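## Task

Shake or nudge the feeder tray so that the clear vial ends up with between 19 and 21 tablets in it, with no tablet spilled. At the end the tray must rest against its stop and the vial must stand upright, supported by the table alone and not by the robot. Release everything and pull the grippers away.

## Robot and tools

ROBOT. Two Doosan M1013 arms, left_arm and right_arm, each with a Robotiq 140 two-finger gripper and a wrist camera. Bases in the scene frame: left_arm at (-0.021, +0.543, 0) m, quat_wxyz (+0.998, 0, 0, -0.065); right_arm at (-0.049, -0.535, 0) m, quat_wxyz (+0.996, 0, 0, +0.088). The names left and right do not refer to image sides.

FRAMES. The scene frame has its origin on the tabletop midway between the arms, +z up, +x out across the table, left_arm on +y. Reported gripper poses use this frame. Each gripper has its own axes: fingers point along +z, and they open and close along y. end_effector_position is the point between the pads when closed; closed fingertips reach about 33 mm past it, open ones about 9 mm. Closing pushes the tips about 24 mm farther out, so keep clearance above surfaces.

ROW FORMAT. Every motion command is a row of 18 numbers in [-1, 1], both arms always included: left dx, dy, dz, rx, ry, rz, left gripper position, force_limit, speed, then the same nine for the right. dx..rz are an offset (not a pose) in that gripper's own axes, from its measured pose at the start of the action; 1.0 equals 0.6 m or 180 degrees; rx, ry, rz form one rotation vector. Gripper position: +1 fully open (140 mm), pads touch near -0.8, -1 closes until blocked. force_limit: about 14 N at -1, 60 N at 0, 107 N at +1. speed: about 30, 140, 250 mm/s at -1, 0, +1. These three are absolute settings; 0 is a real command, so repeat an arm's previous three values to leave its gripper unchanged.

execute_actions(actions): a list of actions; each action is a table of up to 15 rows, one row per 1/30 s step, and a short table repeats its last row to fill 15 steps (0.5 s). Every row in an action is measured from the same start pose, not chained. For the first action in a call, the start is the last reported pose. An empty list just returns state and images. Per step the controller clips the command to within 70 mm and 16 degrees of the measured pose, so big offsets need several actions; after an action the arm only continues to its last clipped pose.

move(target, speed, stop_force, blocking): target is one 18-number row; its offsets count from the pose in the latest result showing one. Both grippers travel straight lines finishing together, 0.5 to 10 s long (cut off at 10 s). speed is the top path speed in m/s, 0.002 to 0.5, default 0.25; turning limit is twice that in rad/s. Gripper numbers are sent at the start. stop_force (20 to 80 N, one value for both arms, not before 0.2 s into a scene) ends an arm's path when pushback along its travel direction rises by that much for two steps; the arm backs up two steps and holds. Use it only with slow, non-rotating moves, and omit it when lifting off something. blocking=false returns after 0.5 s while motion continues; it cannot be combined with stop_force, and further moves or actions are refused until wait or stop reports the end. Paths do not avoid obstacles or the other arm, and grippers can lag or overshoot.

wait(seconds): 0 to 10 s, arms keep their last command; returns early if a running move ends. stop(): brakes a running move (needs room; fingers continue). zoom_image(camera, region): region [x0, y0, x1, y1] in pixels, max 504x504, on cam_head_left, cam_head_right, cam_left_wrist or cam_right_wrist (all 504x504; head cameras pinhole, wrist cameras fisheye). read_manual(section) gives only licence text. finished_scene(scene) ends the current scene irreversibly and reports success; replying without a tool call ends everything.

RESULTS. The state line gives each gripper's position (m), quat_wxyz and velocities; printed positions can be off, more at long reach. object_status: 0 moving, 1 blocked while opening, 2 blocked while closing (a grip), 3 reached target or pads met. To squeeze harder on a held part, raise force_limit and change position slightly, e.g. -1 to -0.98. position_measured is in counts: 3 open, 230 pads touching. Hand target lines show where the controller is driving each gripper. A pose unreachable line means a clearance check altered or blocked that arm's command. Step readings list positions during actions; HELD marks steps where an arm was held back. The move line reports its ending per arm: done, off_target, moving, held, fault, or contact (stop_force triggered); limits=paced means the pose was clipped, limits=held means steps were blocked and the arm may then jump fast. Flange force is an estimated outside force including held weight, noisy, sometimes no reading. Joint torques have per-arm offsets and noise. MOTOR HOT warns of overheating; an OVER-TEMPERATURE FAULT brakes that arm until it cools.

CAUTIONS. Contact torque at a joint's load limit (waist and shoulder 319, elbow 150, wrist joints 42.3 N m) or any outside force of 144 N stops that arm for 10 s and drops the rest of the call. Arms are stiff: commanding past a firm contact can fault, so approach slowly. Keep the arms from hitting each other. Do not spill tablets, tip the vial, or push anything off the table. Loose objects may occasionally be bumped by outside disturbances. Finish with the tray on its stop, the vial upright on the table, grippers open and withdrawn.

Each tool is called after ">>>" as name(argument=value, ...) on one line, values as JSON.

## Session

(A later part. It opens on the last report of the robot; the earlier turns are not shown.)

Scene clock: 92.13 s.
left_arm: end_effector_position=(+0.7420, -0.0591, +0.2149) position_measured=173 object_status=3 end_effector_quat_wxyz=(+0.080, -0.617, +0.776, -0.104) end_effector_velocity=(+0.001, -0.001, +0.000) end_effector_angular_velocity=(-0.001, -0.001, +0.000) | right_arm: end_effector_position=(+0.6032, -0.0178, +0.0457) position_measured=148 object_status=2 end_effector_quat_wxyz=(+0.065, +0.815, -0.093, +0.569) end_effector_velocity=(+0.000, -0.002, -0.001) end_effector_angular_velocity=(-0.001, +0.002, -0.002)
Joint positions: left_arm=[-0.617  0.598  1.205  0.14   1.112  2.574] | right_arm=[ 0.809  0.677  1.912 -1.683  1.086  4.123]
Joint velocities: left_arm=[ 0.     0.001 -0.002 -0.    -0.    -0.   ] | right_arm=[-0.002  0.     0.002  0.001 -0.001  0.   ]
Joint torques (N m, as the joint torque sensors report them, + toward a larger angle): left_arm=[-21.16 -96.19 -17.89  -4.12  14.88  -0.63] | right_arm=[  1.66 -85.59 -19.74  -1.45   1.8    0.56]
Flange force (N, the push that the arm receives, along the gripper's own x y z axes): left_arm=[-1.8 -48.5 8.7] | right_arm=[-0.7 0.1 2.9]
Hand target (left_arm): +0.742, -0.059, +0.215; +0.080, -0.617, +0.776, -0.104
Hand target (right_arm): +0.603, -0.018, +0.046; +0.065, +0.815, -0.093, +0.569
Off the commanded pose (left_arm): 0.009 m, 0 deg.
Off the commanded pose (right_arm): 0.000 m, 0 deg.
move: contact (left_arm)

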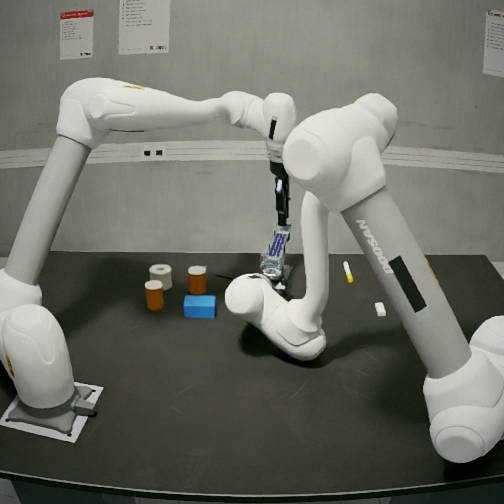

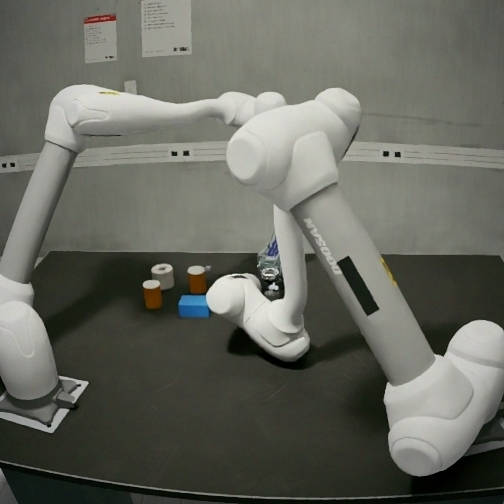

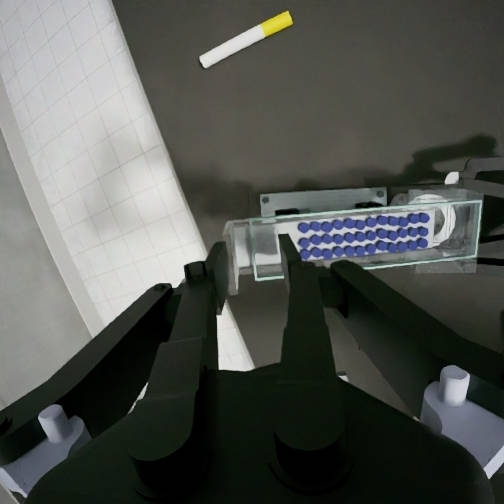

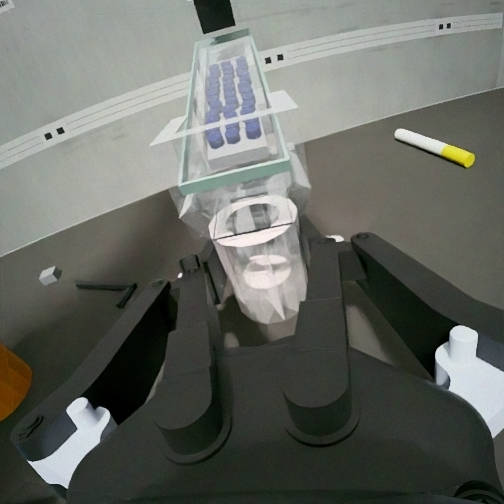

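>>> move(target=[0,-0.042,0,0,0,0,-0.35,-0.5,0,0,0,0,0,0,0,-1,-0.7,-0.7], speed=0.06)

>>> move(target=[0,-0.03,0,0,0,0,-0.35,-0.5,0,0,0,0,0,0,0,-1,-0.7,-0.7], speed=0.02, stop_force=25)

Scene clock: 101.10 s.
left_arm: end_effector_position=(+0.7657, -0.0646, +0.2215) position_measured=173 object_status=3 end_effector_quat_wxyz=(+0.080, -0.617, +0.776, -0.104) end_effector_velocity=(+0.000, -0.001, +0.001) end_effector_angular_velocity=(-0.000, -0.001, -0.001) | right_arm: end_effector_position=(+0.6032, -0.0178, +0.0457) position_measured=148 object_status=2 end_effector_quat_wxyz=(+0.065, +0.815, -0.093, +0.569) end_effector_velocity=(-0.000, +0.001, -0.000) end_effector_angular_velocity=(+0.001, +0.001, +0.001)
Joint positions: left_arm=[-0.604  0.633  1.135  0.134  1.144  2.593] | right_arm=[ 0.809  0.677  1.912 -1.683  1.086  4.123]
Joint velocities: left_arm=[-0.     0.    -0.001 -0.     0.     0.001] | right_arm=[ 0.001 -0.    -0.     0.001 -0.001 -0.   ]
Joint torques (N m, as the joint torque sensors report them, + toward a larger angle): left_arm=[  -1.42 -101.02  -39.99    4.21   -0.95   -0.21] | right_arm=[ -0.76 -87.96 -18.38  -1.4    2.38   0.35]
Flange force (N, the push that the arm receives, along the gripper's own x y z axes): left_arm=[-0.5 -3.3 -2.4] | right_arm=[-4.7 -5.7 2.6]
Hand target (left_arm): +0.766, -0.065, +0.222; +0.080, -0.617, +0.776, -0.104
Hand target (right_arm): +0.603, -0.018, +0.046; +0.065, +0.815, -0.093, +0.569
Off the commanded pose (left_arm): 0.000 m, 0 deg.
Off the commanded pose (right_arm): 0.000 m, 0 deg.
move: done

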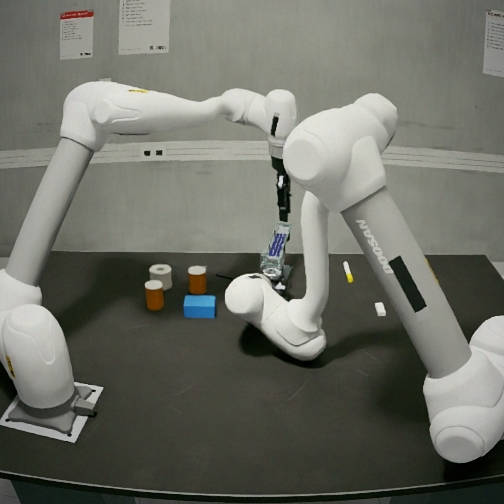

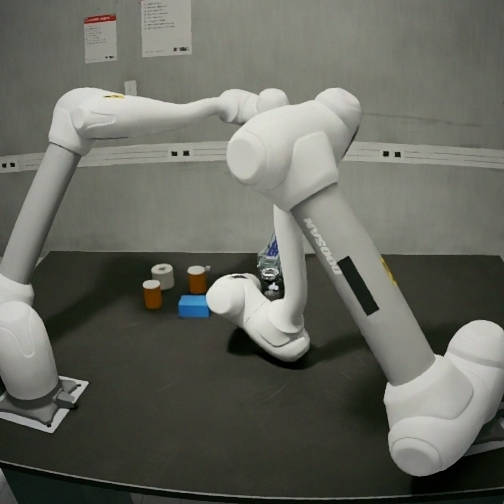

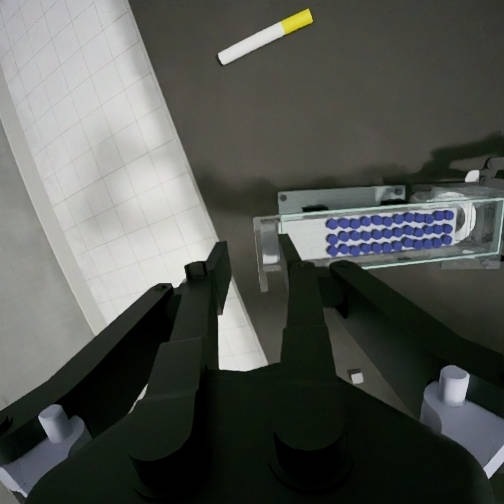

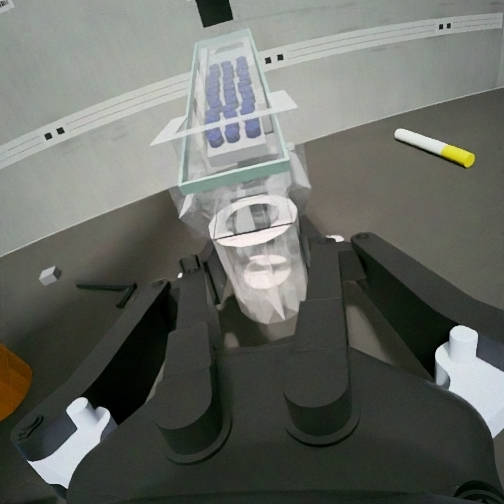

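Scene clock: 102.03 s.
left_arm: end_effector_position=(+0.7770, -0.0670, +0.2244) position_measured=173 object_status=3 end_effector_quat_wxyz=(+0.079, -0.617, +0.776, -0.103) end_effector_velocity=(-0.000, +0.001, -0.000) end_effector_angular_velocity=(+0.000, -0.001, +0.001) | right_arm: end_effector_position=(+0.6032, -0.0178, +0.0457) position_measured=148 object_status=2 end_effector_quat_wxyz=(+0.065, +0.815, -0.093, +0.569) end_effector_velocity=(-0.000, +0.000, -0.000) end_effector_angular_velocity=(+0.001, +0.001, -0.001)
Joint positions: left_arm=[-0.598  0.651  1.1    0.131  1.161  2.602] | right_arm=[ 0.809  0.677  1.912 -1.683  1.086  4.123]
Joint velocities: left_arm=[-0.    -0.002  0.003  0.001 -0.002 -0.002] | right_arm=[ 0.001  0.     0.     0.001 -0.     0.001]
Joint torques (N m, as the joint torque sensors report them, + toward a larger angle): left_arm=[  12.94 -103.94  -51.3     8.71   -9.06    0.15] | right_arm=[  0.86 -87.79 -19.39  -1.5    2.16   0.52]
Flange force (N, the push that the arm receives, along the gripper's own x y z axes): left_arm=[4.1 22.8 -8.2] | right_arm=[-3.8 -3.1 3.5]
Hand target (left_arm): +0.777, -0.067, +0.224; +0.079, -0.617, +0.776, -0.103
Hand target (right_arm): +0.603, -0.018, +0.046; +0.065, +0.815, -0.093, +0.569
Off the commanded pose (left_arm): 0.006 m, 0 deg.
Off the commanded pose (right_arm): 0.000 m, 0 deg.
move: contact (left_arm)

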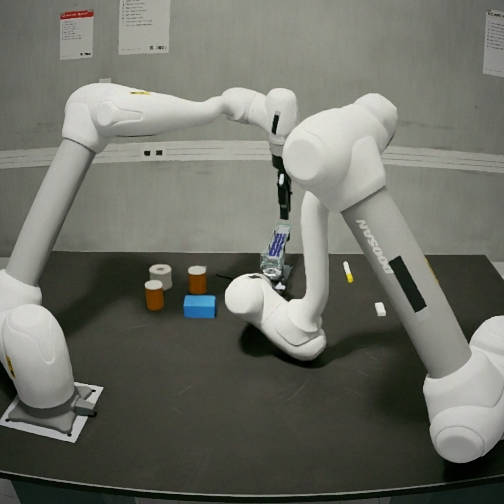

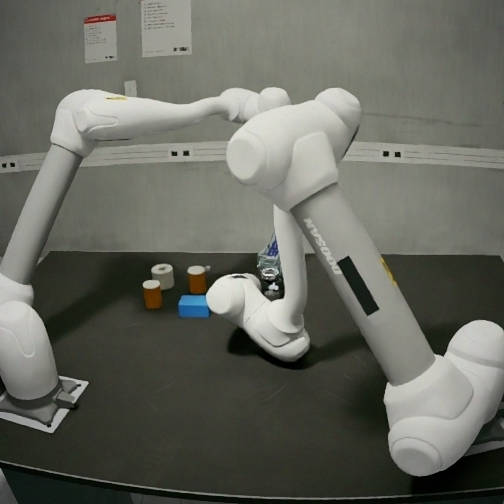

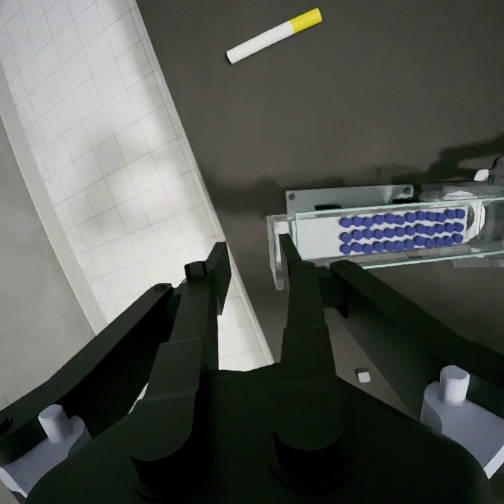

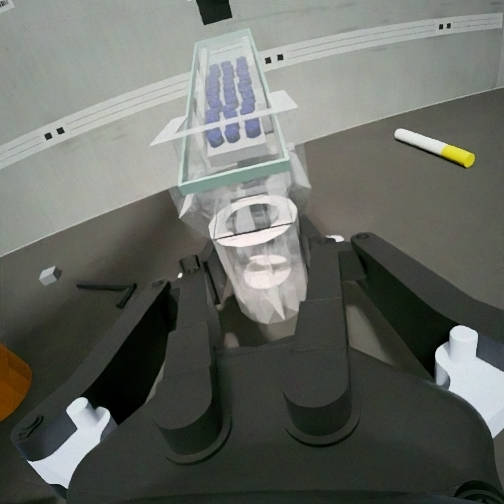

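>>> move(target=[0,0.028,0,0,0,0,-0.35,-0.5,0,0,0,0,0,0,0,-1,-0.7,-0.7], speed=0.08)

>>> zoom_image(camera="cam_left_wrist", region=[240, 160, 504, 300])

>>> execute_actions(actions=[[[0,0.012,0,0,0,0,-0.35,-0.5,0,0,0,0,0,0,0,-1,-0.7,-0.7],[0,0.02,0,0,0,0,-0.35,-0.5,0,0,0,0,0,0,0,-1,-0.7,-0.7],[0,0.023,0,0,0,0,-0.35,-0.5,0,0,0,0,0,0,0,-1,-0.7,-0.7],[0,0.026,0,0,0,0,-0.35,-0.5,0,0,0,0,0,0,0,-1,-0.7,-0.7],[0,0.028,0,0,0,0,-0.35,-0.5,0,0,0,0,0,0,0,-1,-0.7,-0.7],[0,0.03,0,0,0,0,-0.35,-0.5,0,0,0,0,0,0,0,-1,-0.7,-0.7],[0,0.03,0,0,0,0,-0.35,-0.5,0,0,0,0,0,0,0,-1,-0.7,-0.7],[0,0.03,0,0,0,0,-0.35,-0.5,0,0,0,0,0,0,0,-1,-0.7,-0.7],[0,0,0,0,0,0,-0.35,-0.5,0,0,0,0,0,0,0,-1,-0.7,-0.7]],[[0,0.012,0,0,0,0,-0.35,-0.5,0,0,0,0,0,0,0,-1,-0.7,-0.7],[0,0.02,0,0,0,0,-0.35,-0.5,0,0,0,0,0,0,0,-1,-0.7,-0.7],[0,0.023,0,0,0,0,-0.35,-0.5,0,0,0,0,0,0,0,-1,-0.7,-0.7],[0,0.026,0,0,0,0,-0.35,-0.5,0,0,0,0,0,0,0,-1,-0.7,-0.7],[0,0.028,0,0,0,0,-0.35,-0.5,0,0,0,0,0,0,0,-1,-0.7,-0.7],[0,0.03,0,0,0,0,-0.35,-0.5,0,0,0,0,0,0,0,-1,-0.7,-0.7],[0,0.03,0,0,0,0,-0.35,-0.5,0,0,0,0,0,0,0,-1,-0.7,-0.7],[0,0.03,0,0,0,0,-0.35,-0.5,0,0,0,0,0,0,0,-1,-0.7,-0.7],[0,0,0,0,0,0,-0.35,-0.5,0,0,0,0,0,0,0,-1,-0.7,-0.7]]])

>>> zoom_image(camera="cam_left_wrist", region=[240, 160, 504, 300])

Scene clock: 127.70 s.
left_arm: end_effector_position=(+0.7612, -0.0634, +0.2200) position_measured=173 object_status=3 end_effector_quat_wxyz=(+0.079, -0.617, +0.776, -0.103) end_effector_velocity=(-0.001, -0.001, -0.000) end_effector_angular_velocity=(+0.000, +0.001, +0.000) | right_arm: end_effector_position=(+0.6032, -0.0178, +0.0457) position_measured=148 object_status=2 end_effector_quat_wxyz=(+0.065, +0.815, -0.093, +0.569) end_effector_velocity=(-0.000, +0.001, -0.000) end_effector_angular_velocity=(+0.001, +0.000, +0.001)
Joint positions: left_arm=[-0.606  0.627  1.148  0.135  1.139  2.59 ] | right_arm=[ 0.809  0.677  1.912 -1.683  1.086  4.123]
Joint velocities: left_arm=[-0.001 -0.     0.001 -0.     0.    -0.002] | right_arm=[ 0.001  0.    -0.001  0.    -0.001  0.   ]
Joint torques (N m, as the joint torque sensors report them, + toward a larger angle): left_arm=[ -1.1  -99.66 -38.93   4.27  -0.98   0.22] | right_arm=[ -0.15 -86.38 -18.16  -1.44   2.35   0.29]
Flange force (N, the push that the arm receives, along the gripper's own x y z axes): left_arm=[1.5 -4.3 -3.7] | right_arm=[-2.4 -4.5 2.1]
Hand target (left_arm): +0.761, -0.063, +0.220; +0.079, -0.617, +0.776, -0.103
Hand target (right_arm): +0.603, -0.018, +0.046; +0.065, +0.815, -0.093, +0.569
Off the commanded pose (left_arm): 0.000 m, 0 deg.
Off the commanded pose (right_arm): 0.000 m, 0 deg.
move: done

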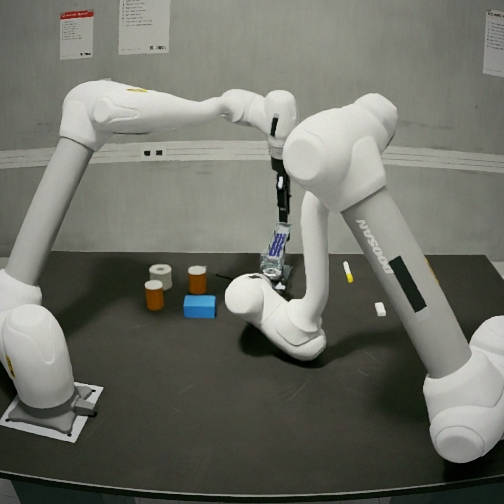

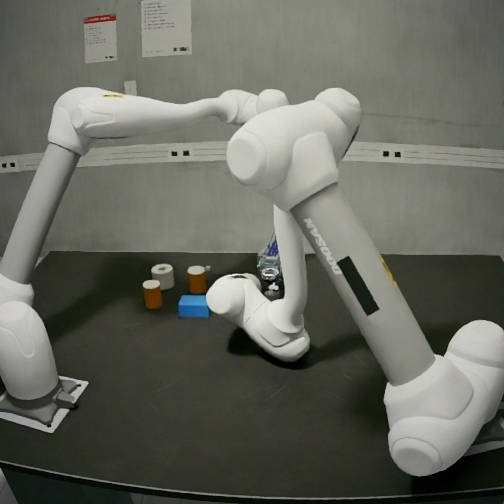

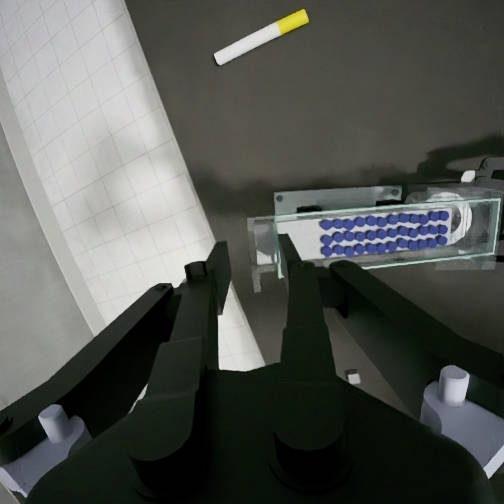

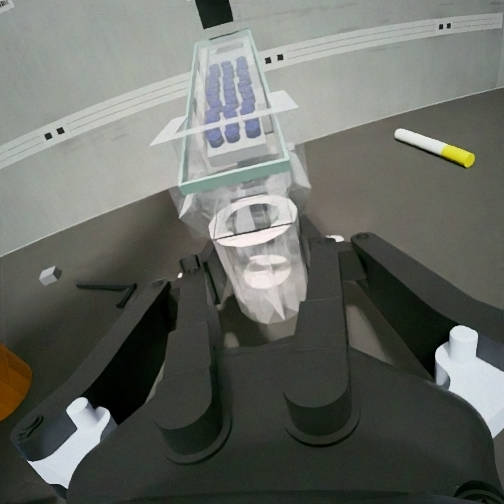

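Region (240, 160, 504, 300) of cam_left_wrist's 504x504 image, scaled by 1.909, with more detail than that image has; it fills the top 267 rows of this view, and the rest is white.

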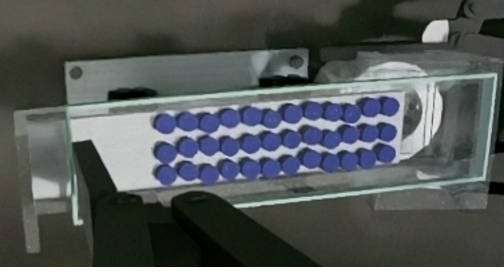

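Scene clock: 128.70 s.
left_arm: end_effector_position=(+0.7610, -0.0635, +0.2200) position_measured=173 object_status=3 end_effector_quat_wxyz=(+0.079, -0.617, +0.776, -0.103) end_effector_velocity=(+0.002, +0.000, +0.003) end_effector_angular_velocity=(-0.001, -0.001, +0.001) | right_arm: end_effector_position=(+0.6032, -0.0178, +0.0457) position_measured=148 object_status=2 end_effector_quat_wxyz=(+0.065, +0.815, -0.093, +0.569) end_effector_velocity=(-0.000, +0.000, -0.000) end_effector_angular_velocity=(+0.000, +0.000, +0.001)
Joint positions: left_arm=[-0.607  0.626  1.149  0.135  1.138  2.589] | right_arm=[ 0.809  0.677  1.912 -1.683  1.086  4.123]
Joint velocities: left_arm=[ 0.001  0.    -0.006 -0.     0.005  0.001] | right_arm=[ 0.     0.     0.    -0.    -0.     0.001]
Joint torques (N m, as the joint torque sensors report them, + toward a larger angle): left_arm=[  -1.33 -101.66  -40.53    4.43   -0.32   -0.07] | right_arm=[  1.49 -85.13 -19.14  -1.63   2.17   0.43]
Flange force (N, the push that the arm receives, along the gripper's own x y z axes): left_arm=[-2.1 -0.5 -1.2] | right_arm=[-0.1 -0.9 2.5]
Flange force at the end of the 1st action (N, along the gripper's axes at the end of the call): left_arm=[-0.2 -0.2 -4.7] | right_arm=[-3.9 -3.7 4.4]
Hand target (left_arm): +0.761, -0.063, +0.220; +0.079, -0.617, +0.776, -0.103
Hand target (right_arm): +0.603, -0.018, +0.046; +0.065, +0.815, -0.093, +0.569
Off the commanded pose (left_arm): 0.000 m, 0 deg.
Off the commanded pose (right_arm): 0.000 m, 0 deg.
Step readings (end_effector_position; steps 1 to 15: 1st action; 16 to 30: 2nd action):
0: left_arm (+0.7612, -0.0634, +0.2200) | right_arm (+0.6032, -0.0178, +0.0457)
1: left_arm (+0.7610, -0.0633, +0.2200) | right_arm (+0.6032, -0.0178, +0.0457)
2: left_arm (+0.7583, -0.0627, +0.2191) | right_arm (+0.6032, -0.0178, +0.0457)
4: left_arm (+0.7496, -0.0607, +0.2168) | right_arm (+0.6032, -0.0178, +0.0457)
8: left_arm (+0.7444, -0.0595, +0.2155) | right_arm (+0.6032, -0.0178, +0.0457)
15: left_arm (+0.7611, -0.0634, +0.2200) | right_arm (+0.6032, -0.0178, +0.0457)
16: left_arm (+0.7610, -0.0634, +0.2200) | right_arm (+0.6032, -0.0178, +0.0457)
17: left_arm (+0.7589, -0.0627, +0.2191) | right_arm (+0.6032, -0.0178, +0.0457)
19: left_arm (+0.7498, -0.0606, +0.2166) | right_arm (+0.6032, -0.0178, +0.0457)
23: left_arm (+0.7443, -0.0595, +0.2154) | right_arm (+0.6032, -0.0178, +0.0457)
30: end_effector_position above

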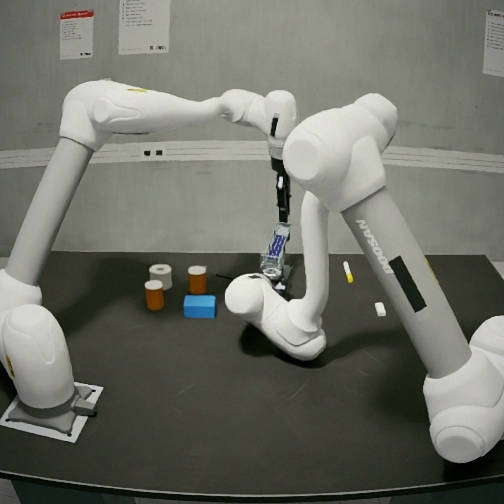

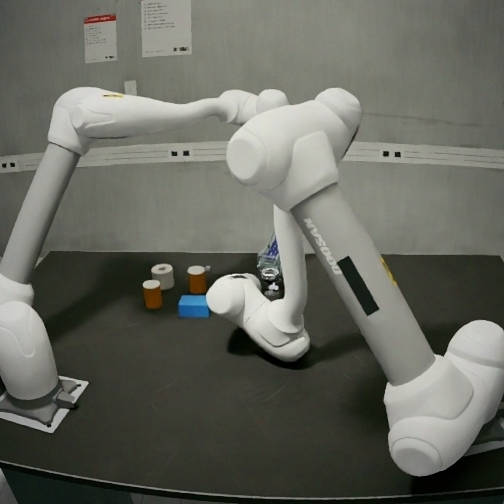

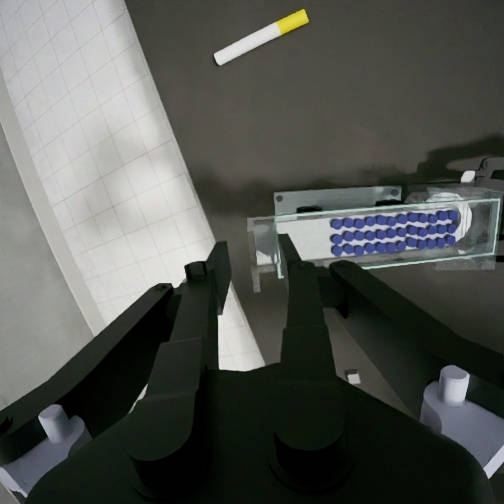

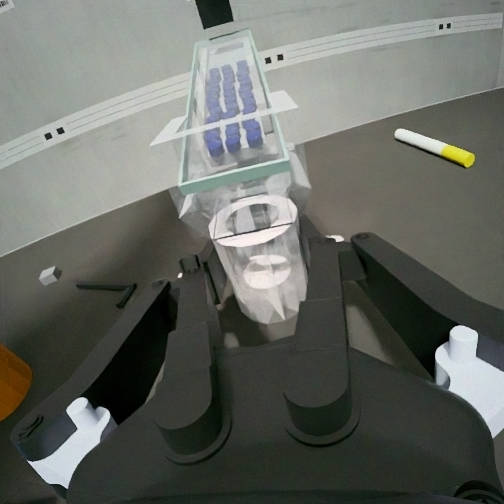

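Region (240, 160, 504, 300) of cam_left_wrist's 504x504 image, scaled by 1.909, with more detail than that image has; it fills the top 267 rows of this view, and the rest is white.

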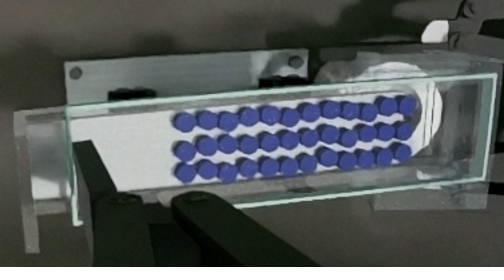

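>>> execute_actions(actions=[[[0,0.012,0,0,0,0,-0.35,-0.5,0,0,0,0,0,0,0,-1,-0.7,-0.7],[0,0.02,0,0,0,0,-0.35,-0.5,0,0,0,0,0,0,0,-1,-0.7,-0.7],[0,0.023,0,0,0,0,-0.35,-0.5,0,0,0,0,0,0,0,-1,-0.7,-0.7],[0,0.026,0,0,0,0,-0.35,-0.5,0,0,0,0,0,0,0,-1,-0.7,-0.7],[0,0.028,0,0,0,0,-0.35,-0.5,0,0,0,0,0,0,0,-1,-0.7,-0.7],[0,0.03,0,0,0,0,-0.35,-0.5,0,0,0,0,0,0,0,-1,-0.7,-0.7],[0,0.03,0,0,0,0,-0.35,-0.5,0,0,0,0,0,0,0,-1,-0.7,-0.7],[0,0.03,0,0,0,0,-0.35,-0.5,0,0,0,0,0,0,0,-1,-0.7,-0.7],[0,-0.0002,0,0,0,0,-0.35,-0.5,0,0,0,0,0,0,0,-1,-0.7,-0.7]],[[0,0.012,0,0,0,0,-0.35,-0.5,0,0,0,0,0,0,0,-1,-0.7,-0.7],[0,0.02,0,0,0,0,-0.35,-0.5,0,0,0,0,0,0,0,-1,-0.7,-0.7],[0,0.023,0,0,0,0,-0.35,-0.5,0,0,0,0,0,0,0,-1,-0.7,-0.7],[0,0.026,0,0,0,0,-0.35,-0.5,0,0,0,0,0,0,0,-1,-0.7,-0.7],[0,0.028,0,0,0,0,-0.35,-0.5,0,0,0,0,0,0,0,-1,-0.7,-0.7],[0,0.03,0,0,0,0,-0.35,-0.5,0,0,0,0,0,0,0,-1,-0.7,-0.7],[0,0.03,0,0,0,0,-0.35,-0.5,0,0,0,0,0,0,0,-1,-0.7,-0.7],[0,0.03,0,0,0,0,-0.35,-0.5,0,0,0,0,0,0,0,-1,-0.7,-0.7],[0,-0.0002,0,0,0,0,-0.35,-0.5,0,0,0,0,0,0,0,-1,-0.7,-0.7]],[[0,0.012,0,0,0,0,-0.35,-0.5,0,0,0,0,0,0,0,-1,-0.7,-0.7],[0,0.02,0,0,0,0,-0.35,-0.5,0,0,0,0,0,0,0,-1,-0.7,-0.7],[0,0.023,0,0,0,0,-0.35,-0.5,0,0,0,0,0,0,0,-1,-0.7,-0.7],[0,0.026,0,0,0,0,-0.35,-0.5,0,0,0,0,0,0,0,-1,-0.7,-0.7],[0,0.028,0,0,0,0,-0.35,-0.5,0,0,0,0,0,0,0,-1,-0.7,-0.7],[0,0.03,0,0,0,0,-0.35,-0.5,0,0,0,0,0,0,0,-1,-0.7,-0.7],[0,0.03,0,0,0,0,-0.35,-0.5,0,0,0,0,0,0,0,-1,-0.7,-0.7],[0,0.03,0,0,0,0,-0.35,-0.5,0,0,0,0,0,0,0,-1,-0.7,-0.7],[0,-0.0002,0,0,0,0,-0.35,-0.5,0,0,0,0,0,0,0,-1,-0.7,-0.7]],[[0,0.012,0,0,0,0,-0.35,-0.5,0,0,0,0,0,0,0,-1,-0.7,-0.7],[0,0.02,0,0,0,0,-0.35,-0.5,0,0,0,0,0,0,0,-1,-0.7,-0.7],[0,0.023,0,0,0,0,-0.35,-0.5,0,0,0,0,0,0,0,-1,-0.7,-0.7],[0,0.026,0,0,0,0,-0.35,-0.5,0,0,0,0,0,0,0,-1,-0.7,-0.7],[0,0.028,0,0,0,0,-0.35,-0.5,0,0,0,0,0,0,0,-1,-0.7,-0.7],[0,0.03,0,0,0,0,-0.35,-0.5,0,0,0,0,0,0,0,-1,-0.7,-0.7],[0,0.03,0,0,0,0,-0.35,-0.5,0,0,0,0,0,0,0,-1,-0.7,-0.7],[0,0.03,0,0,0,0,-0.35,-0.5,0,0,0,0,0,0,0,-1,-0.7,-0.7],[0,-0.0002,0,0,0,0,-0.35,-0.5,0,0,0,0,0,0,0,-1,-0.7,-0.7]],[[0,0.012,0,0,0,0,-0.35,-0.5,0,0,0,0,0,0,0,-1,-0.7,-0.7],[0,0.02,0,0,0,0,-0.35,-0.5,0,0,0,0,0,0,0,-1,-0.7,-0.7],[0,0.023,0,0,0,0,-0.35,-0.5,0,0,0,0,0,0,0,-1,-0.7,-0.7],[0,0.026,0,0,0,0,-0.35,-0.5,0,0,0,0,0,0,0,-1,-0.7,-0.7],[0,0.028,0,0,0,0,-0.35,-0.5,0,0,0,0,0,0,0,-1,-0.7,-0.7],[0,0.03,0,0,0,0,-0.35,-0.5,0,0,0,0,0,0,0,-1,-0.7,-0.7],[0,0.03,0,0,0,0,-0.35,-0.5,0,0,0,0,0,0,0,-1,-0.7,-0.7],[0,0.03,0,0,0,0,-0.35,-0.5,0,0,0,0,0,0,0,-1,-0.7,-0.7],[0,-0.0002,0,0,0,0,-0.35,-0.5,0,0,0,0,0,0,0,-1,-0.7,-0.7]],[[0,0.012,0,0,0,0,-0.35,-0.5,0,0,0,0,0,0,0,-1,-0.7,-0.7],[0,0.02,0,0,0,0,-0.35,-0.5,0,0,0,0,0,0,0,-1,-0.7,-0.7],[0,0.023,0,0,0,0,-0.35,-0.5,0,0,0,0,0,0,0,-1,-0.7,-0.7],[0,0.026,0,0,0,0,-0.35,-0.5,0,0,0,0,0,0,0,-1,-0.7,-0.7],[0,0.028,0,0,0,0,-0.35,-0.5,0,0,0,0,0,0,0,-1,-0.7,-0.7],[0,0.03,0,0,0,0,-0.35,-0.5,0,0,0,0,0,0,0,-1,-0.7,-0.7],[0,0.03,0,0,0,0,-0.35,-0.5,0,0,0,0,0,0,0,-1,-0.7,-0.7],[0,0.03,0,0,0,0,-0.35,-0.5,0,0,0,0,0,0,0,-1,-0.7,-0.7],[0,-0.0002,0,0,0,0,-0.35,-0.5,0,0,0,0,0,0,0,-1,-0.7,-0.7]],[[0,0.012,0,0,0,0,-0.35,-0.5,0,0,0,0,0,0,0,-1,-0.7,-0.7],[0,0.02,0,0,0,0,-0.35,-0.5,0,0,0,0,0,0,0,-1,-0.7,-0.7],[0,0.023,0,0,0,0,-0.35,-0.5,0,0,0,0,0,0,0,-1,-0.7,-0.7],[0,0.026,0,0,0,0,-0.35,-0.5,0,0,0,0,0,0,0,-1,-0.7,-0.7],[0,0.028,0,0,0,0,-0.35,-0.5,0,0,0,0,0,0,0,-1,-0.7,-0.7],[0,0.03,0,0,0,0,-0.35,-0.5,0,0,0,0,0,0,0,-1,-0.7,-0.7],[0,0.03,0,0,0,0,-0.35,-0.5,0,0,0,0,0,0,0,-1,-0.7,-0.7],[0,0.03,0,0,0,0,-0.35,-0.5,0,0,0,0,0,0,0,-1,-0.7,-0.7],[0,-0.0002,0,0,0,0,-0.35,-0.5,0,0,0,0,0,0,0,-1,-0.7,-0.7]],[[0,0.012,0,0,0,0,-0.35,-0.5,0,0,0,0,0,0,0,-1,-0.7,-0.7],[0,0.02,0,0,0,0,-0.35,-0.5,0,0,0,0,0,0,0,-1,-0.7,-0.7],[0,0.023,0,0,0,0,-0.35,-0.5,0,0,0,0,0,0,0,-1,-0.7,-0.7],[0,0.026,0,0,0,0,-0.35,-0.5,0,0,0,0,0,0,0,-1,-0.7,-0.7],[0,0.028,0,0,0,0,-0.35,-0.5,0,0,0,0,0,0,0,-1,-0.7,-0.7],[0,0.03,0,0,0,0,-0.35,-0.5,0,0,0,0,0,0,0,-1,-0.7,-0.7],[0,0.03,0,0,0,0,-0.35,-0.5,0,0,0,0,0,0,0,-1,-0.7,-0.7],[0,0.03,0,0,0,0,-0.35,-0.5,0,0,0,0,0,0,0,-1,-0.7,-0.7],[0,-0.0002,0,0,0,0,-0.35,-0.5,0,0,0,0,0,0,0,-1,-0.7,-0.7]],[[0,0.012,0,0,0,0,-0.35,-0.5,0,0,0,0,0,0,0,-1,-0.7,-0.7],[0,0.02,0,0,0,0,-0.35,-0.5,0,0,0,0,0,0,0,-1,-0.7,-0.7],[0,0.023,0,0,0,0,-0.35,-0.5,0,0,0,0,0,0,0,-1,-0.7,-0.7],[0,0.026,0,0,0,0,-0.35,-0.5,0,0,0,0,0,0,0,-1,-0.7,-0.7],[0,0.028,0,0,0,0,-0.35,-0.5,0,0,0,0,0,0,0,-1,-0.7,-0.7],[0,0.03,0,0,0,0,-0.35,-0.5,0,0,0,0,0,0,0,-1,-0.7,-0.7],[0,0.03,0,0,0,0,-0.35,-0.5,0,0,0,0,0,0,0,-1,-0.7,-0.7],[0,0.03,0,0,0,0,-0.35,-0.5,0,0,0,0,0,0,0,-1,-0.7,-0.7],[0,-0.0002,0,0,0,0,-0.35,-0.5,0,0,0,0,0,0,0,-1,-0.7,-0.7]]])

>>> zoom_image(camera="cam_left_wrist", region=[330, 160, 504, 290])

>>> zoom_image(camera="cam_right_wrist", region=[141, 60, 361, 320])

Scene clock: 172.63 s.
left_arm: end_effector_position=(+0.7610, -0.0640, +0.2199) position_measured=173 object_status=3 end_effector_quat_wxyz=(+0.079, -0.617, +0.776, -0.104) end_effector_velocity=(+0.001, +0.000, +0.003) end_effector_angular_velocity=(-0.000, -0.000, +0.000) | right_arm: end_effector_position=(+0.6032, -0.0178, +0.0457) position_measured=148 object_status=2 end_effector_quat_wxyz=(+0.065, +0.815, -0.093, +0.569) end_effector_velocity=(-0.000, +0.000, -0.000) end_effector_angular_velocity=(+0.000, +0.000, +0.001)
Joint positions: left_arm=[-0.607  0.627  1.149  0.135  1.137  2.59 ] | right_arm=[ 0.809  0.677  1.912 -1.683  1.086  4.123]
Joint velocities: left_arm=[ 0.001  0.    -0.006 -0.001  0.006  0.002] | right_arm=[ 0.001 -0.     0.     0.    -0.     0.   ]
Joint torques (N m, as the joint torque sensors report them, + toward a larger angle): left_arm=[  1.36 -96.33 -37.45   4.11  -0.73   0.12] | right_arm=[  0.88 -88.44 -18.51  -1.53   2.04   0.56]
Flange force (N, the push that the arm receives, along the gripper's own x y z axes): left_arm=[0.2 -0.7 -7.6] | right_arm=[-4.3 -5.4 4.5]
Flange force at the end of the 5th action (N, along the gripper's axes at the end of the call): left_arm=[-0.8 1.1 -3.3] | right_arm=[-3.3 -4.5 -2.0]
Flange force at the end of the 6th action (N, along the gripper's axes at the end of the call): left_arm=[1.9 -1.0 -2.1] | right_arm=[-4.8 -7.7 -1.2]
Flange force at the end of the 7th action (N, along the gripper's axes at the end of the call): left_arm=[-3.2 3.8 -7.2] | right_arm=[-1.1 -3.4 0.5]
Flange force at the end of the 8th action (N, along the gripper's axes at the end of the call): left_arm=[0.4 -2.6 -2.3] | right_arm=[-2.4 -3.1 3.1]
Hand target (left_arm): +0.761, -0.064, +0.220; +0.079, -0.617, +0.776, -0.104
Hand target (right_arm): +0.603, -0.018, +0.046; +0.065, +0.815, -0.093, +0.569
Off the commanded pose (left_arm): 0.000 m, 0 deg.
Off the commanded pose (right_arm): 0.000 m, 0 deg.
Step readings (end_effector_position; steps 1 to 15: 1st action; 16 to 30: 2nd action; 31 to 45: 3rd action; 46 to 60: 4th action; 61 to 75: 5th action; 76 to 90: 6th action; 91 to 105: 7th action; 106 to 120: 8th action; 121 to 135: 9th action):
0: left_arm (+0.7611, -0.0634, +0.2200) | right_arm (+0.6032, -0.0178, +0.0457)
1: left_arm (+0.7609, -0.0633, +0.2199) | right_arm (+0.6032, -0.0178, +0.0457)
2: left_arm (+0.7584, -0.0626, +0.2188) | right_arm (+0.6032, -0.0178, +0.0457)
4: left_arm (+0.7495, -0.0606, +0.2165) | right_arm (+0.6032, -0.0178, +0.0457)
8: left_arm (+0.7442, -0.0595, +0.2153) | right_arm (+0.6032, -0.0178, +0.0457)
15: left_arm (+0.7610, -0.0635, +0.2200) | right_arm (+0.6032, -0.0178, +0.0457)
16: left_arm (+0.7609, -0.0635, +0.2199) | right_arm (+0.6032, -0.0178, +0.0457)
17: left_arm (+0.7588, -0.0628, +0.2191) | right_arm (+0.6032, -0.0178, +0.0457)
19: left_arm (+0.7497, -0.0607, +0.2165) | right_arm (+0.6032, -0.0178, +0.0457)
23: left_arm (+0.7442, -0.0596, +0.2153) | right_arm (+0.6032, -0.0178, +0.0457)
30: left_arm (+0.7610, -0.0636, +0.2199) | right_arm (+0.6032, -0.0178, +0.0457)
31: left_arm (+0.7609, -0.0635, +0.2199) | right_arm (+0.6032, -0.0178, +0.0457)
32: left_arm (+0.7588, -0.0629, +0.2190) | right_arm (+0.6032, -0.0178, +0.0457)
34: left_arm (+0.7497, -0.0608, +0.2165) | right_arm (+0.6032, -0.0178, +0.0457)
38: left_arm (+0.7442, -0.0597, +0.2153) | right_arm (+0.6032, -0.0178, +0.0457)
45: left_arm (+0.7610, -0.0637, +0.2199) | right_arm (+0.6032, -0.0178, +0.0457)
46: left_arm (+0.7609, -0.0636, +0.2199) | right_arm (+0.6032, -0.0178, +0.0457)
47: left_arm (+0.7588, -0.0629, +0.2190) | right_arm (+0.6032, -0.0178, +0.0457)
49: left_arm (+0.7496, -0.0608, +0.2165) | right_arm (+0.6032, -0.0178, +0.0457)
53: left_arm (+0.7442, -0.0597, +0.2153) | right_arm (+0.6032, -0.0178, +0.0457)
60: left_arm (+0.7610, -0.0637, +0.2199) | right_arm (+0.6032, -0.0178, +0.0457)
61: left_arm (+0.7609, -0.0637, +0.2199) | right_arm (+0.6032, -0.0178, +0.0457)
62: left_arm (+0.7588, -0.0630, +0.2190) | right_arm (+0.6032, -0.0178, +0.0457)
64: left_arm (+0.7496, -0.0609, +0.2165) | right_arm (+0.6032, -0.0178, +0.0457)
68: left_arm (+0.7442, -0.0598, +0.2153) | right_arm (+0.6032, -0.0178, +0.0457)
75: left_arm (+0.7610, -0.0638, +0.2199) | right_arm (+0.6032, -0.0178, +0.0457)
76: left_arm (+0.7609, -0.0637, +0.2199) | right_arm (+0.6032, -0.0178, +0.0457)
77: left_arm (+0.7588, -0.0630, +0.2190) | right_arm (+0.6032, -0.0178, +0.0457)
79: left_arm (+0.7496, -0.0610, +0.2165) | right_arm (+0.6032, -0.0178, +0.0457)
83: left_arm (+0.7442, -0.0598, +0.2153) | right_arm (+0.6032, -0.0178, +0.0457)
90: left_arm (+0.7610, -0.0638, +0.2199) | right_arm (+0.6032, -0.0178, +0.0457)
91: left_arm (+0.7609, -0.0638, +0.2199) | right_arm (+0.6032, -0.0178, +0.0457)
92: left_arm (+0.7588, -0.0631, +0.2190) | right_arm (+0.6032, -0.0178, +0.0457)
94: left_arm (+0.7496, -0.0610, +0.2165) | right_arm (+0.6032, -0.0178, +0.0457)
98: left_arm (+0.7442, -0.0599, +0.2153) | right_arm (+0.6032, -0.0178, +0.0457)
105: left_arm (+0.7610, -0.0639, +0.2199) | right_arm (+0.6032, -0.0178, +0.0457)
106: left_arm (+0.7609, -0.0639, +0.2199) | right_arm (+0.6032, -0.0178, +0.0457)
107: left_arm (+0.7588, -0.0632, +0.2190) | right_arm (+0.6032, -0.0178, +0.0457)
109: left_arm (+0.7496, -0.0611, +0.2165) | right_arm (+0.6032, -0.0178, +0.0457)
113: left_arm (+0.7442, -0.0600, +0.2152) | right_arm (+0.6032, -0.0178, +0.0457)
120: left_arm (+0.7610, -0.0640, +0.2199) | right_arm (+0.6032, -0.0178, +0.0457)
121: left_arm (+0.7609, -0.0639, +0.2199) | right_arm (+0.6032, -0.0178, +0.0457)
122: left_arm (+0.7588, -0.0632, +0.2190) | right_arm (+0.6032, -0.0178, +0.0457)
124: left_arm (+0.7496, -0.0611, +0.2165) | right_arm (+0.6032, -0.0178, +0.0457)
128: left_arm (+0.7442, -0.0600, +0.2152) | right_arm (+0.6032, -0.0178, +0.0457)
135: end_effector_position above

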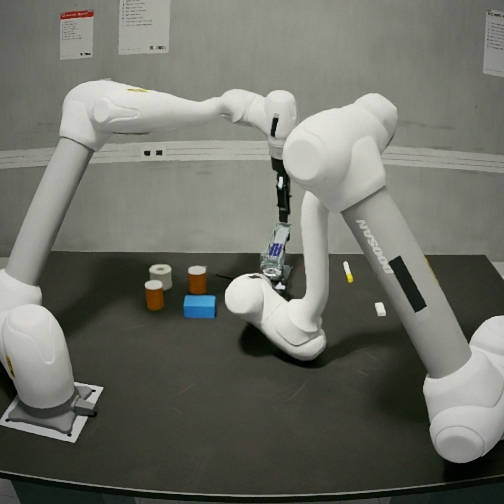

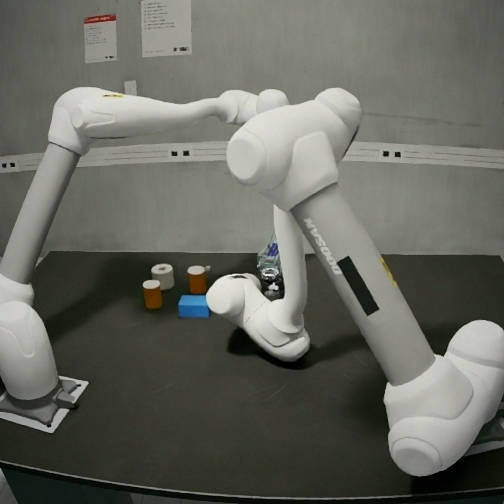

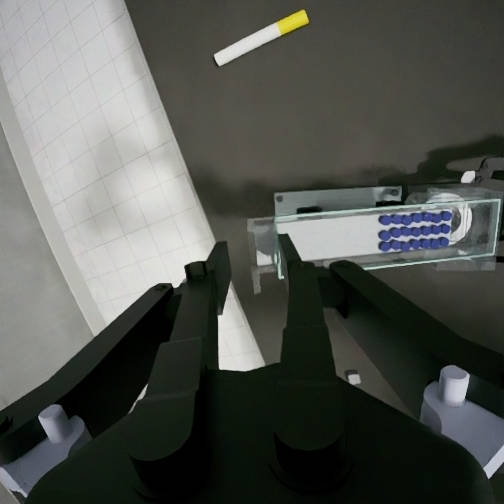

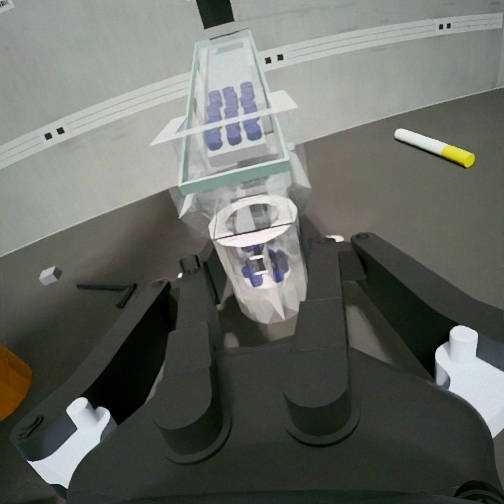

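Region (330, 160, 504, 290) of cam_left_wrist's 504x504 image, scaled by 2.897, with more detail than that image has; it fills the top 377 rows of this view, and the rest is white.

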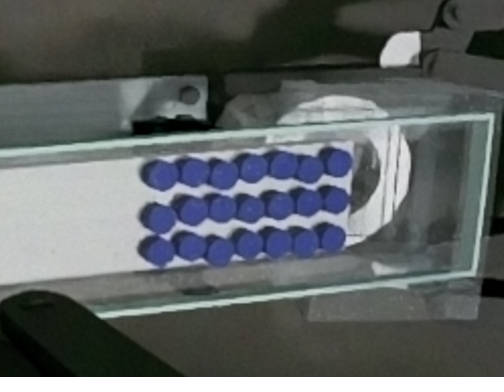

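Region (141, 60, 361, 320) of cam_right_wrist's 504x504 image, scaled by 1.938, with more detail than that image has; it fills the left 426 columns of this view, and the rest is white.

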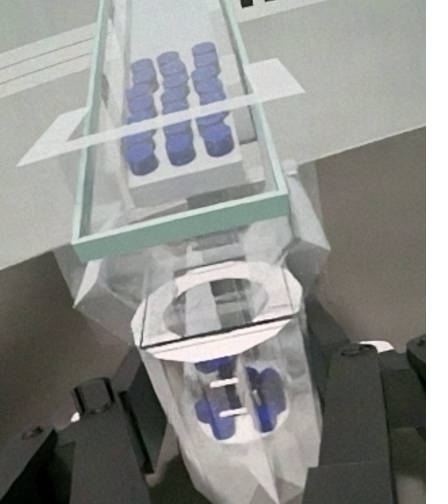

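>>> execute_actions(actions=[[[0,0.012,0,0,0,0,-0.35,-0.5,0,0,0,0,0,0,0,-1,-0.7,-0.7],[0,0.02,0,0,0,0,-0.35,-0.5,0,0,0,0,0,0,0,-1,-0.7,-0.7],[0,0.023,0,0,0,0,-0.35,-0.5,0,0,0,0,0,0,0,-1,-0.7,-0.7],[0,0.026,0,0,0,0,-0.35,-0.5,0,0,0,0,0,0,0,-1,-0.7,-0.7],[0,0.028,0,0,0,0,-0.35,-0.5,0,0,0,0,0,0,0,-1,-0.7,-0.7],[0,0.03,0,0,0,0,-0.35,-0.5,0,0,0,0,0,0,0,-1,-0.7,-0.7],[0,0.03,0,0,0,0,-0.35,-0.5,0,0,0,0,0,0,0,-1,-0.7,-0.7],[0,0.03,0,0,0,0,-0.35,-0.5,0,0,0,0,0,0,0,-1,-0.7,-0.7],[0,-0.0002,0,0,0,0,-0.35,-0.5,0,0,0,0,0,0,0,-1,-0.7,-0.7]],[[0,0.012,0,0,0,0,-0.35,-0.5,0,0,0,0,0,0,0,-1,-0.7,-0.7],[0,0.02,0,0,0,0,-0.35,-0.5,0,0,0,0,0,0,0,-1,-0.7,-0.7],[0,0.023,0,0,0,0,-0.35,-0.5,0,0,0,0,0,0,0,-1,-0.7,-0.7],[0,0.026,0,0,0,0,-0.35,-0.5,0,0,0,0,0,0,0,-1,-0.7,-0.7],[0,0.028,0,0,0,0,-0.35,-0.5,0,0,0,0,0,0,0,-1,-0.7,-0.7],[0,0.03,0,0,0,0,-0.35,-0.5,0,0,0,0,0,0,0,-1,-0.7,-0.7],[0,0.03,0,0,0,0,-0.35,-0.5,0,0,0,0,0,0,0,-1,-0.7,-0.7],[0,0.03,0,0,0,0,-0.35,-0.5,0,0,0,0,0,0,0,-1,-0.7,-0.7],[0,-0.0002,0,0,0,0,-0.35,-0.5,0,0,0,0,0,0,0,-1,-0.7,-0.7]],[[0,0.012,0,0,0,0,-0.35,-0.5,0,0,0,0,0,0,0,-1,-0.7,-0.7],[0,0.02,0,0,0,0,-0.35,-0.5,0,0,0,0,0,0,0,-1,-0.7,-0.7],[0,0.023,0,0,0,0,-0.35,-0.5,0,0,0,0,0,0,0,-1,-0.7,-0.7],[0,0.026,0,0,0,0,-0.35,-0.5,0,0,0,0,0,0,0,-1,-0.7,-0.7],[0,0.028,0,0,0,0,-0.35,-0.5,0,0,0,0,0,0,0,-1,-0.7,-0.7],[0,0.03,0,0,0,0,-0.35,-0.5,0,0,0,0,0,0,0,-1,-0.7,-0.7],[0,0.03,0,0,0,0,-0.35,-0.5,0,0,0,0,0,0,0,-1,-0.7,-0.7],[0,0.03,0,0,0,0,-0.35,-0.5,0,0,0,0,0,0,0,-1,-0.7,-0.7],[0,-0.0002,0,0,0,0,-0.35,-0.5,0,0,0,0,0,0,0,-1,-0.7,-0.7]]])

>>> wait(seconds=0.5)

>>> zoom_image(camera="cam_left_wrist", region=[330, 160, 504, 290])

>>> zoom_image(camera="cam_right_wrist", region=[141, 60, 361, 320])

Scene clock: 189.33 s.
left_arm: end_effector_position=(+0.7610, -0.0642, +0.2198) position_measured=173 object_status=3 end_effector_quat_wxyz=(+0.079, -0.617, +0.776, -0.104) end_effector_velocity=(+0.001, +0.001, +0.002) end_effector_angular_velocity=(+0.001, +0.001, +0.000) | right_arm: end_effector_position=(+0.6032, -0.0178, +0.0457) position_measured=148 object_status=2 end_effector_quat_wxyz=(+0.065, +0.815, -0.093, +0.569) end_effector_velocity=(-0.001, +0.000, -0.000) end_effector_angular_velocity=(+0.000, -0.001, +0.000)
Joint positions: left_arm=[-0.607  0.627  1.149  0.135  1.137  2.59 ] | right_arm=[ 0.809  0.677  1.912 -1.683  1.086  4.123]
Joint velocities: left_arm=[ 0.001  0.    -0.005 -0.001  0.006  0.002] | right_arm=[0.002 0.    0.001 0.    0.001 0.001]
Joint torques (N m, as the joint torque sensors report them, + toward a larger angle): left_arm=[   1.44 -102.6   -41.16    3.99   -1.06   -0.17] | right_arm=[  1.9  -87.66 -18.41  -1.28   2.1    0.65]
Flange force (N, the push that the arm receives, along the gripper's own x y z axes): left_arm=[0.5 0.4 -1.4] | right_arm=[-2.9 -4.2 5.3]
Flange force at the end of the 1st action (N, along the gripper's axes at the end of the call): left_arm=[1.0 -10.3 -0.6] | right_arm=[0.1 -4.1 -1.4]
Flange force at the end of the 2nd action (N, along the gripper's axes at the end of the call): left_arm=[-3.6 7.5 -4.1] | right_arm=[-3.4 -4.5 3.2]
Hand target (left_arm): +0.761, -0.064, +0.220; +0.079, -0.617, +0.776, -0.104
Hand target (right_arm): +0.603, -0.018, +0.046; +0.065, +0.815, -0.093, +0.569
Off the commanded pose (left_arm): 0.000 m, 0 deg.
Off the commanded pose (right_arm): 0.000 m, 0 deg.
Step readings (end_effector_position; steps 1 to 15: 1st action; 16 to 30: 2nd action; 31 to 45: 3rd action):
0: left_arm (+0.7611, -0.0640, +0.2199) | right_arm (+0.6032, -0.0178, +0.0457)
1: left_arm (+0.7609, -0.0639, +0.2198) | right_arm (+0.6032, -0.0178, +0.0457)
2: left_arm (+0.7584, -0.0631, +0.2187) | right_arm (+0.6032, -0.0178, +0.0457)
4: left_arm (+0.7495, -0.0612, +0.2164) | right_arm (+0.6032, -0.0178, +0.0457)
8: left_arm (+0.7442, -0.0601, +0.2152) | right_arm (+0.6032, -0.0178, +0.0457)
15: left_arm (+0.7610, -0.0641, +0.2199) | right_arm (+0.6032, -0.0178, +0.0457)
16: left_arm (+0.7609, -0.0640, +0.2199) | right_arm (+0.6032, -0.0178, +0.0457)
17: left_arm (+0.7588, -0.0634, +0.2190) | right_arm (+0.6032, -0.0178, +0.0457)
19: left_arm (+0.7496, -0.0613, +0.2164) | right_arm (+0.6032, -0.0178, +0.0457)
23: left_arm (+0.7442, -0.0601, +0.2152) | right_arm (+0.6032, -0.0178, +0.0457)
30: left_arm (+0.7610, -0.0642, +0.2199) | right_arm (+0.6032, -0.0178, +0.0457)
31: left_arm (+0.7609, -0.0641, +0.2198) | right_arm (+0.6032, -0.0178, +0.0457)
32: left_arm (+0.7588, -0.0634, +0.2190) | right_arm (+0.6032, -0.0178, +0.0457)
34: left_arm (+0.7496, -0.0613, +0.2164) | right_arm (+0.6032, -0.0178, +0.0457)
38: left_arm (+0.7442, -0.0602, +0.2152) | right_arm (+0.6032, -0.0178, +0.0457)
45: end_effector_position above

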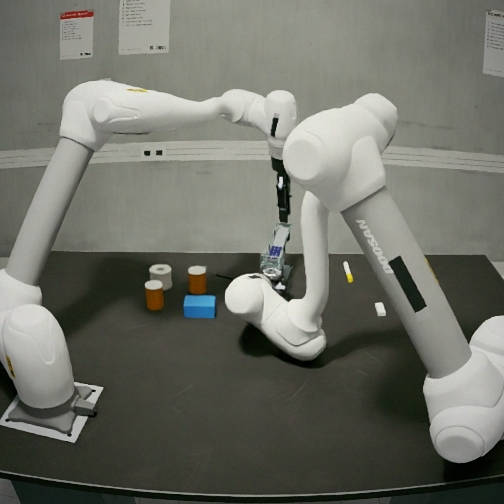

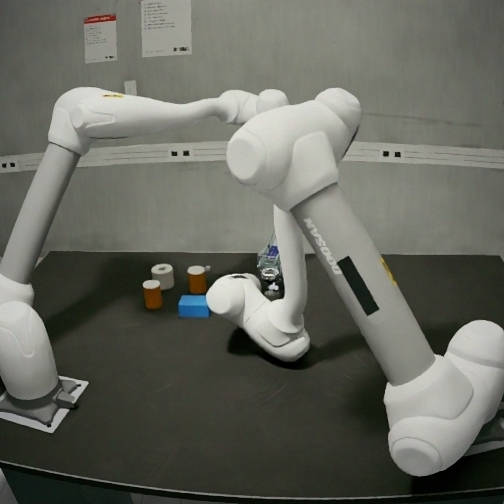

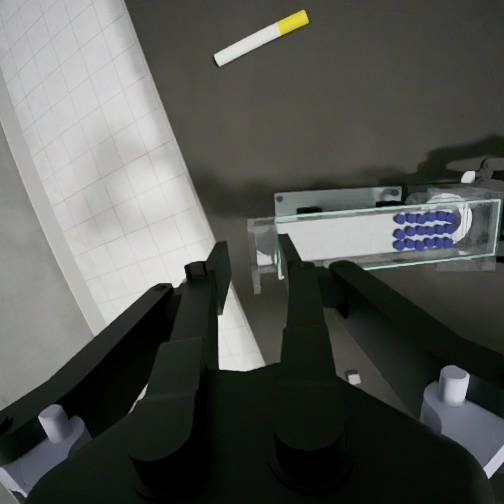

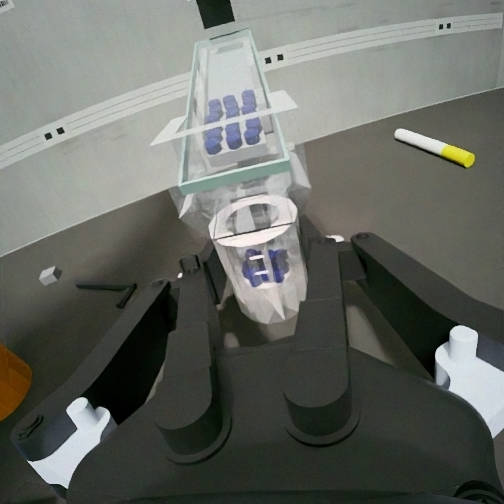

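Scene clock: 189.83 s.
left_arm: end_effector_position=(+0.7611, -0.0642, +0.2199) position_measured=173 object_status=3 end_effector_quat_wxyz=(+0.079, -0.617, +0.776, -0.104) end_effector_velocity=(-0.000, +0.000, -0.000) end_effector_angular_velocity=(+0.001, +0.001, -0.000) | right_arm: end_effector_position=(+0.6032, -0.0178, +0.0457) position_measured=148 object_status=2 end_effector_quat_wxyz=(+0.065, +0.815, -0.093, +0.569) end_effector_velocity=(+0.000, +0.001, +0.000) end_effector_angular_velocity=(-0.000, +0.000, +0.001)
Joint positions: left_arm=[-0.607  0.627  1.148  0.135  1.137  2.59 ] | right_arm=[ 0.809  0.677  1.912 -1.683  1.086  4.123]
Joint velocities: left_arm=[-0.    -0.     0.     0.     0.001  0.   ] | right_arm=[ 0.    -0.    -0.    -0.    -0.001 -0.001]
Joint torques (N m, as the joint torque sensors report them, + toward a larger angle): left_arm=[   0.06 -101.65  -41.05    3.82   -0.88    0.44] | right_arm=[ -0.72 -86.19 -19.7   -1.4    2.1    0.55]
Flange force (N, the push that the arm receives, along the gripper's own x y z axes): left_arm=[0.9 -0.4 -1.0] | right_arm=[-2.5 -1.7 0.4]
Hand target (left_arm): +0.761, -0.064, +0.220; +0.079, -0.617, +0.776, -0.104
Hand target (right_arm): +0.603, -0.018, +0.046; +0.065, +0.815, -0.093, +0.569
Off the commanded pose (left_arm): 0.000 m, 0 deg.
Off the commanded pose (right_arm): 0.000 m, 0 deg.
wait: 0.50 s; at rest by 0.17 s

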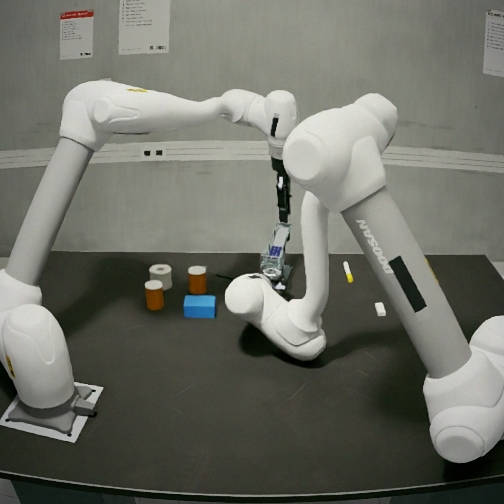

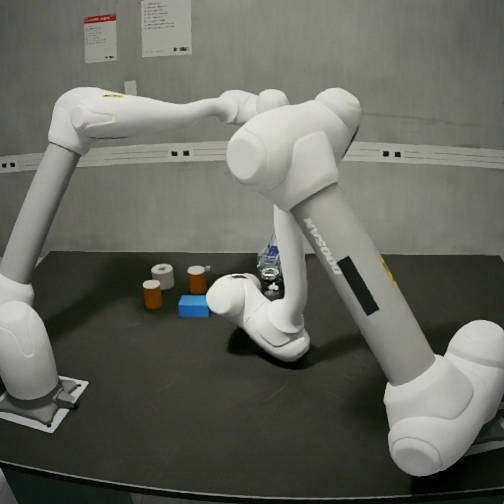

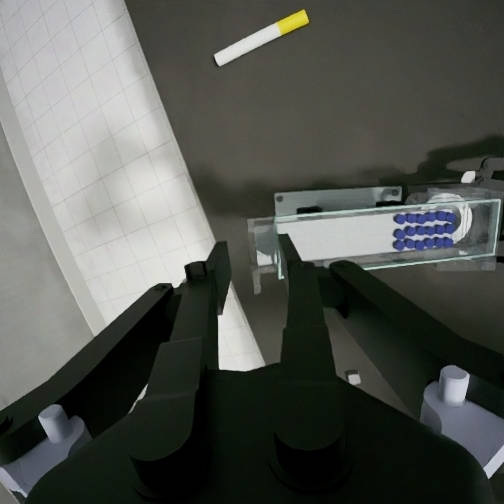

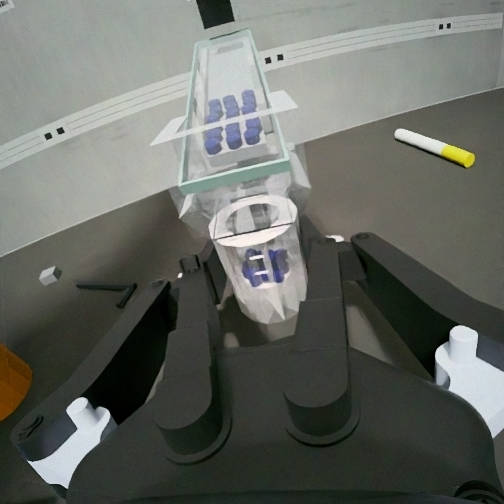

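Region (330, 160, 504, 290) of cam_left_wrist's 504x504 image, scaled by 2.897, with more detail than that image has; it fills the top 377 rows of this view, and the rest is white.

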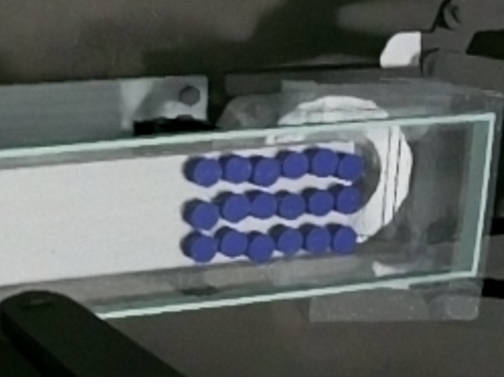

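Region (141, 60, 361, 320) of cam_right_wrist's 504x504 image, scaled by 1.938, with more detail than that image has; it fills the left 426 columns of this view, and the rest is white.

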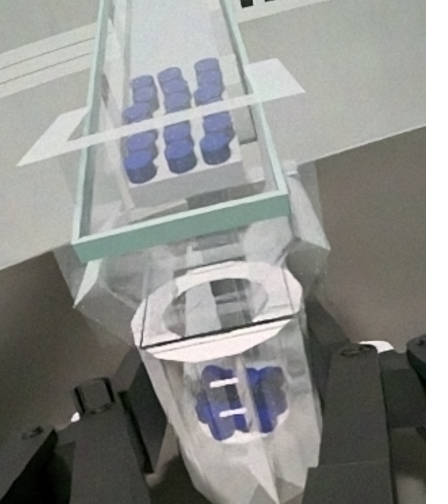

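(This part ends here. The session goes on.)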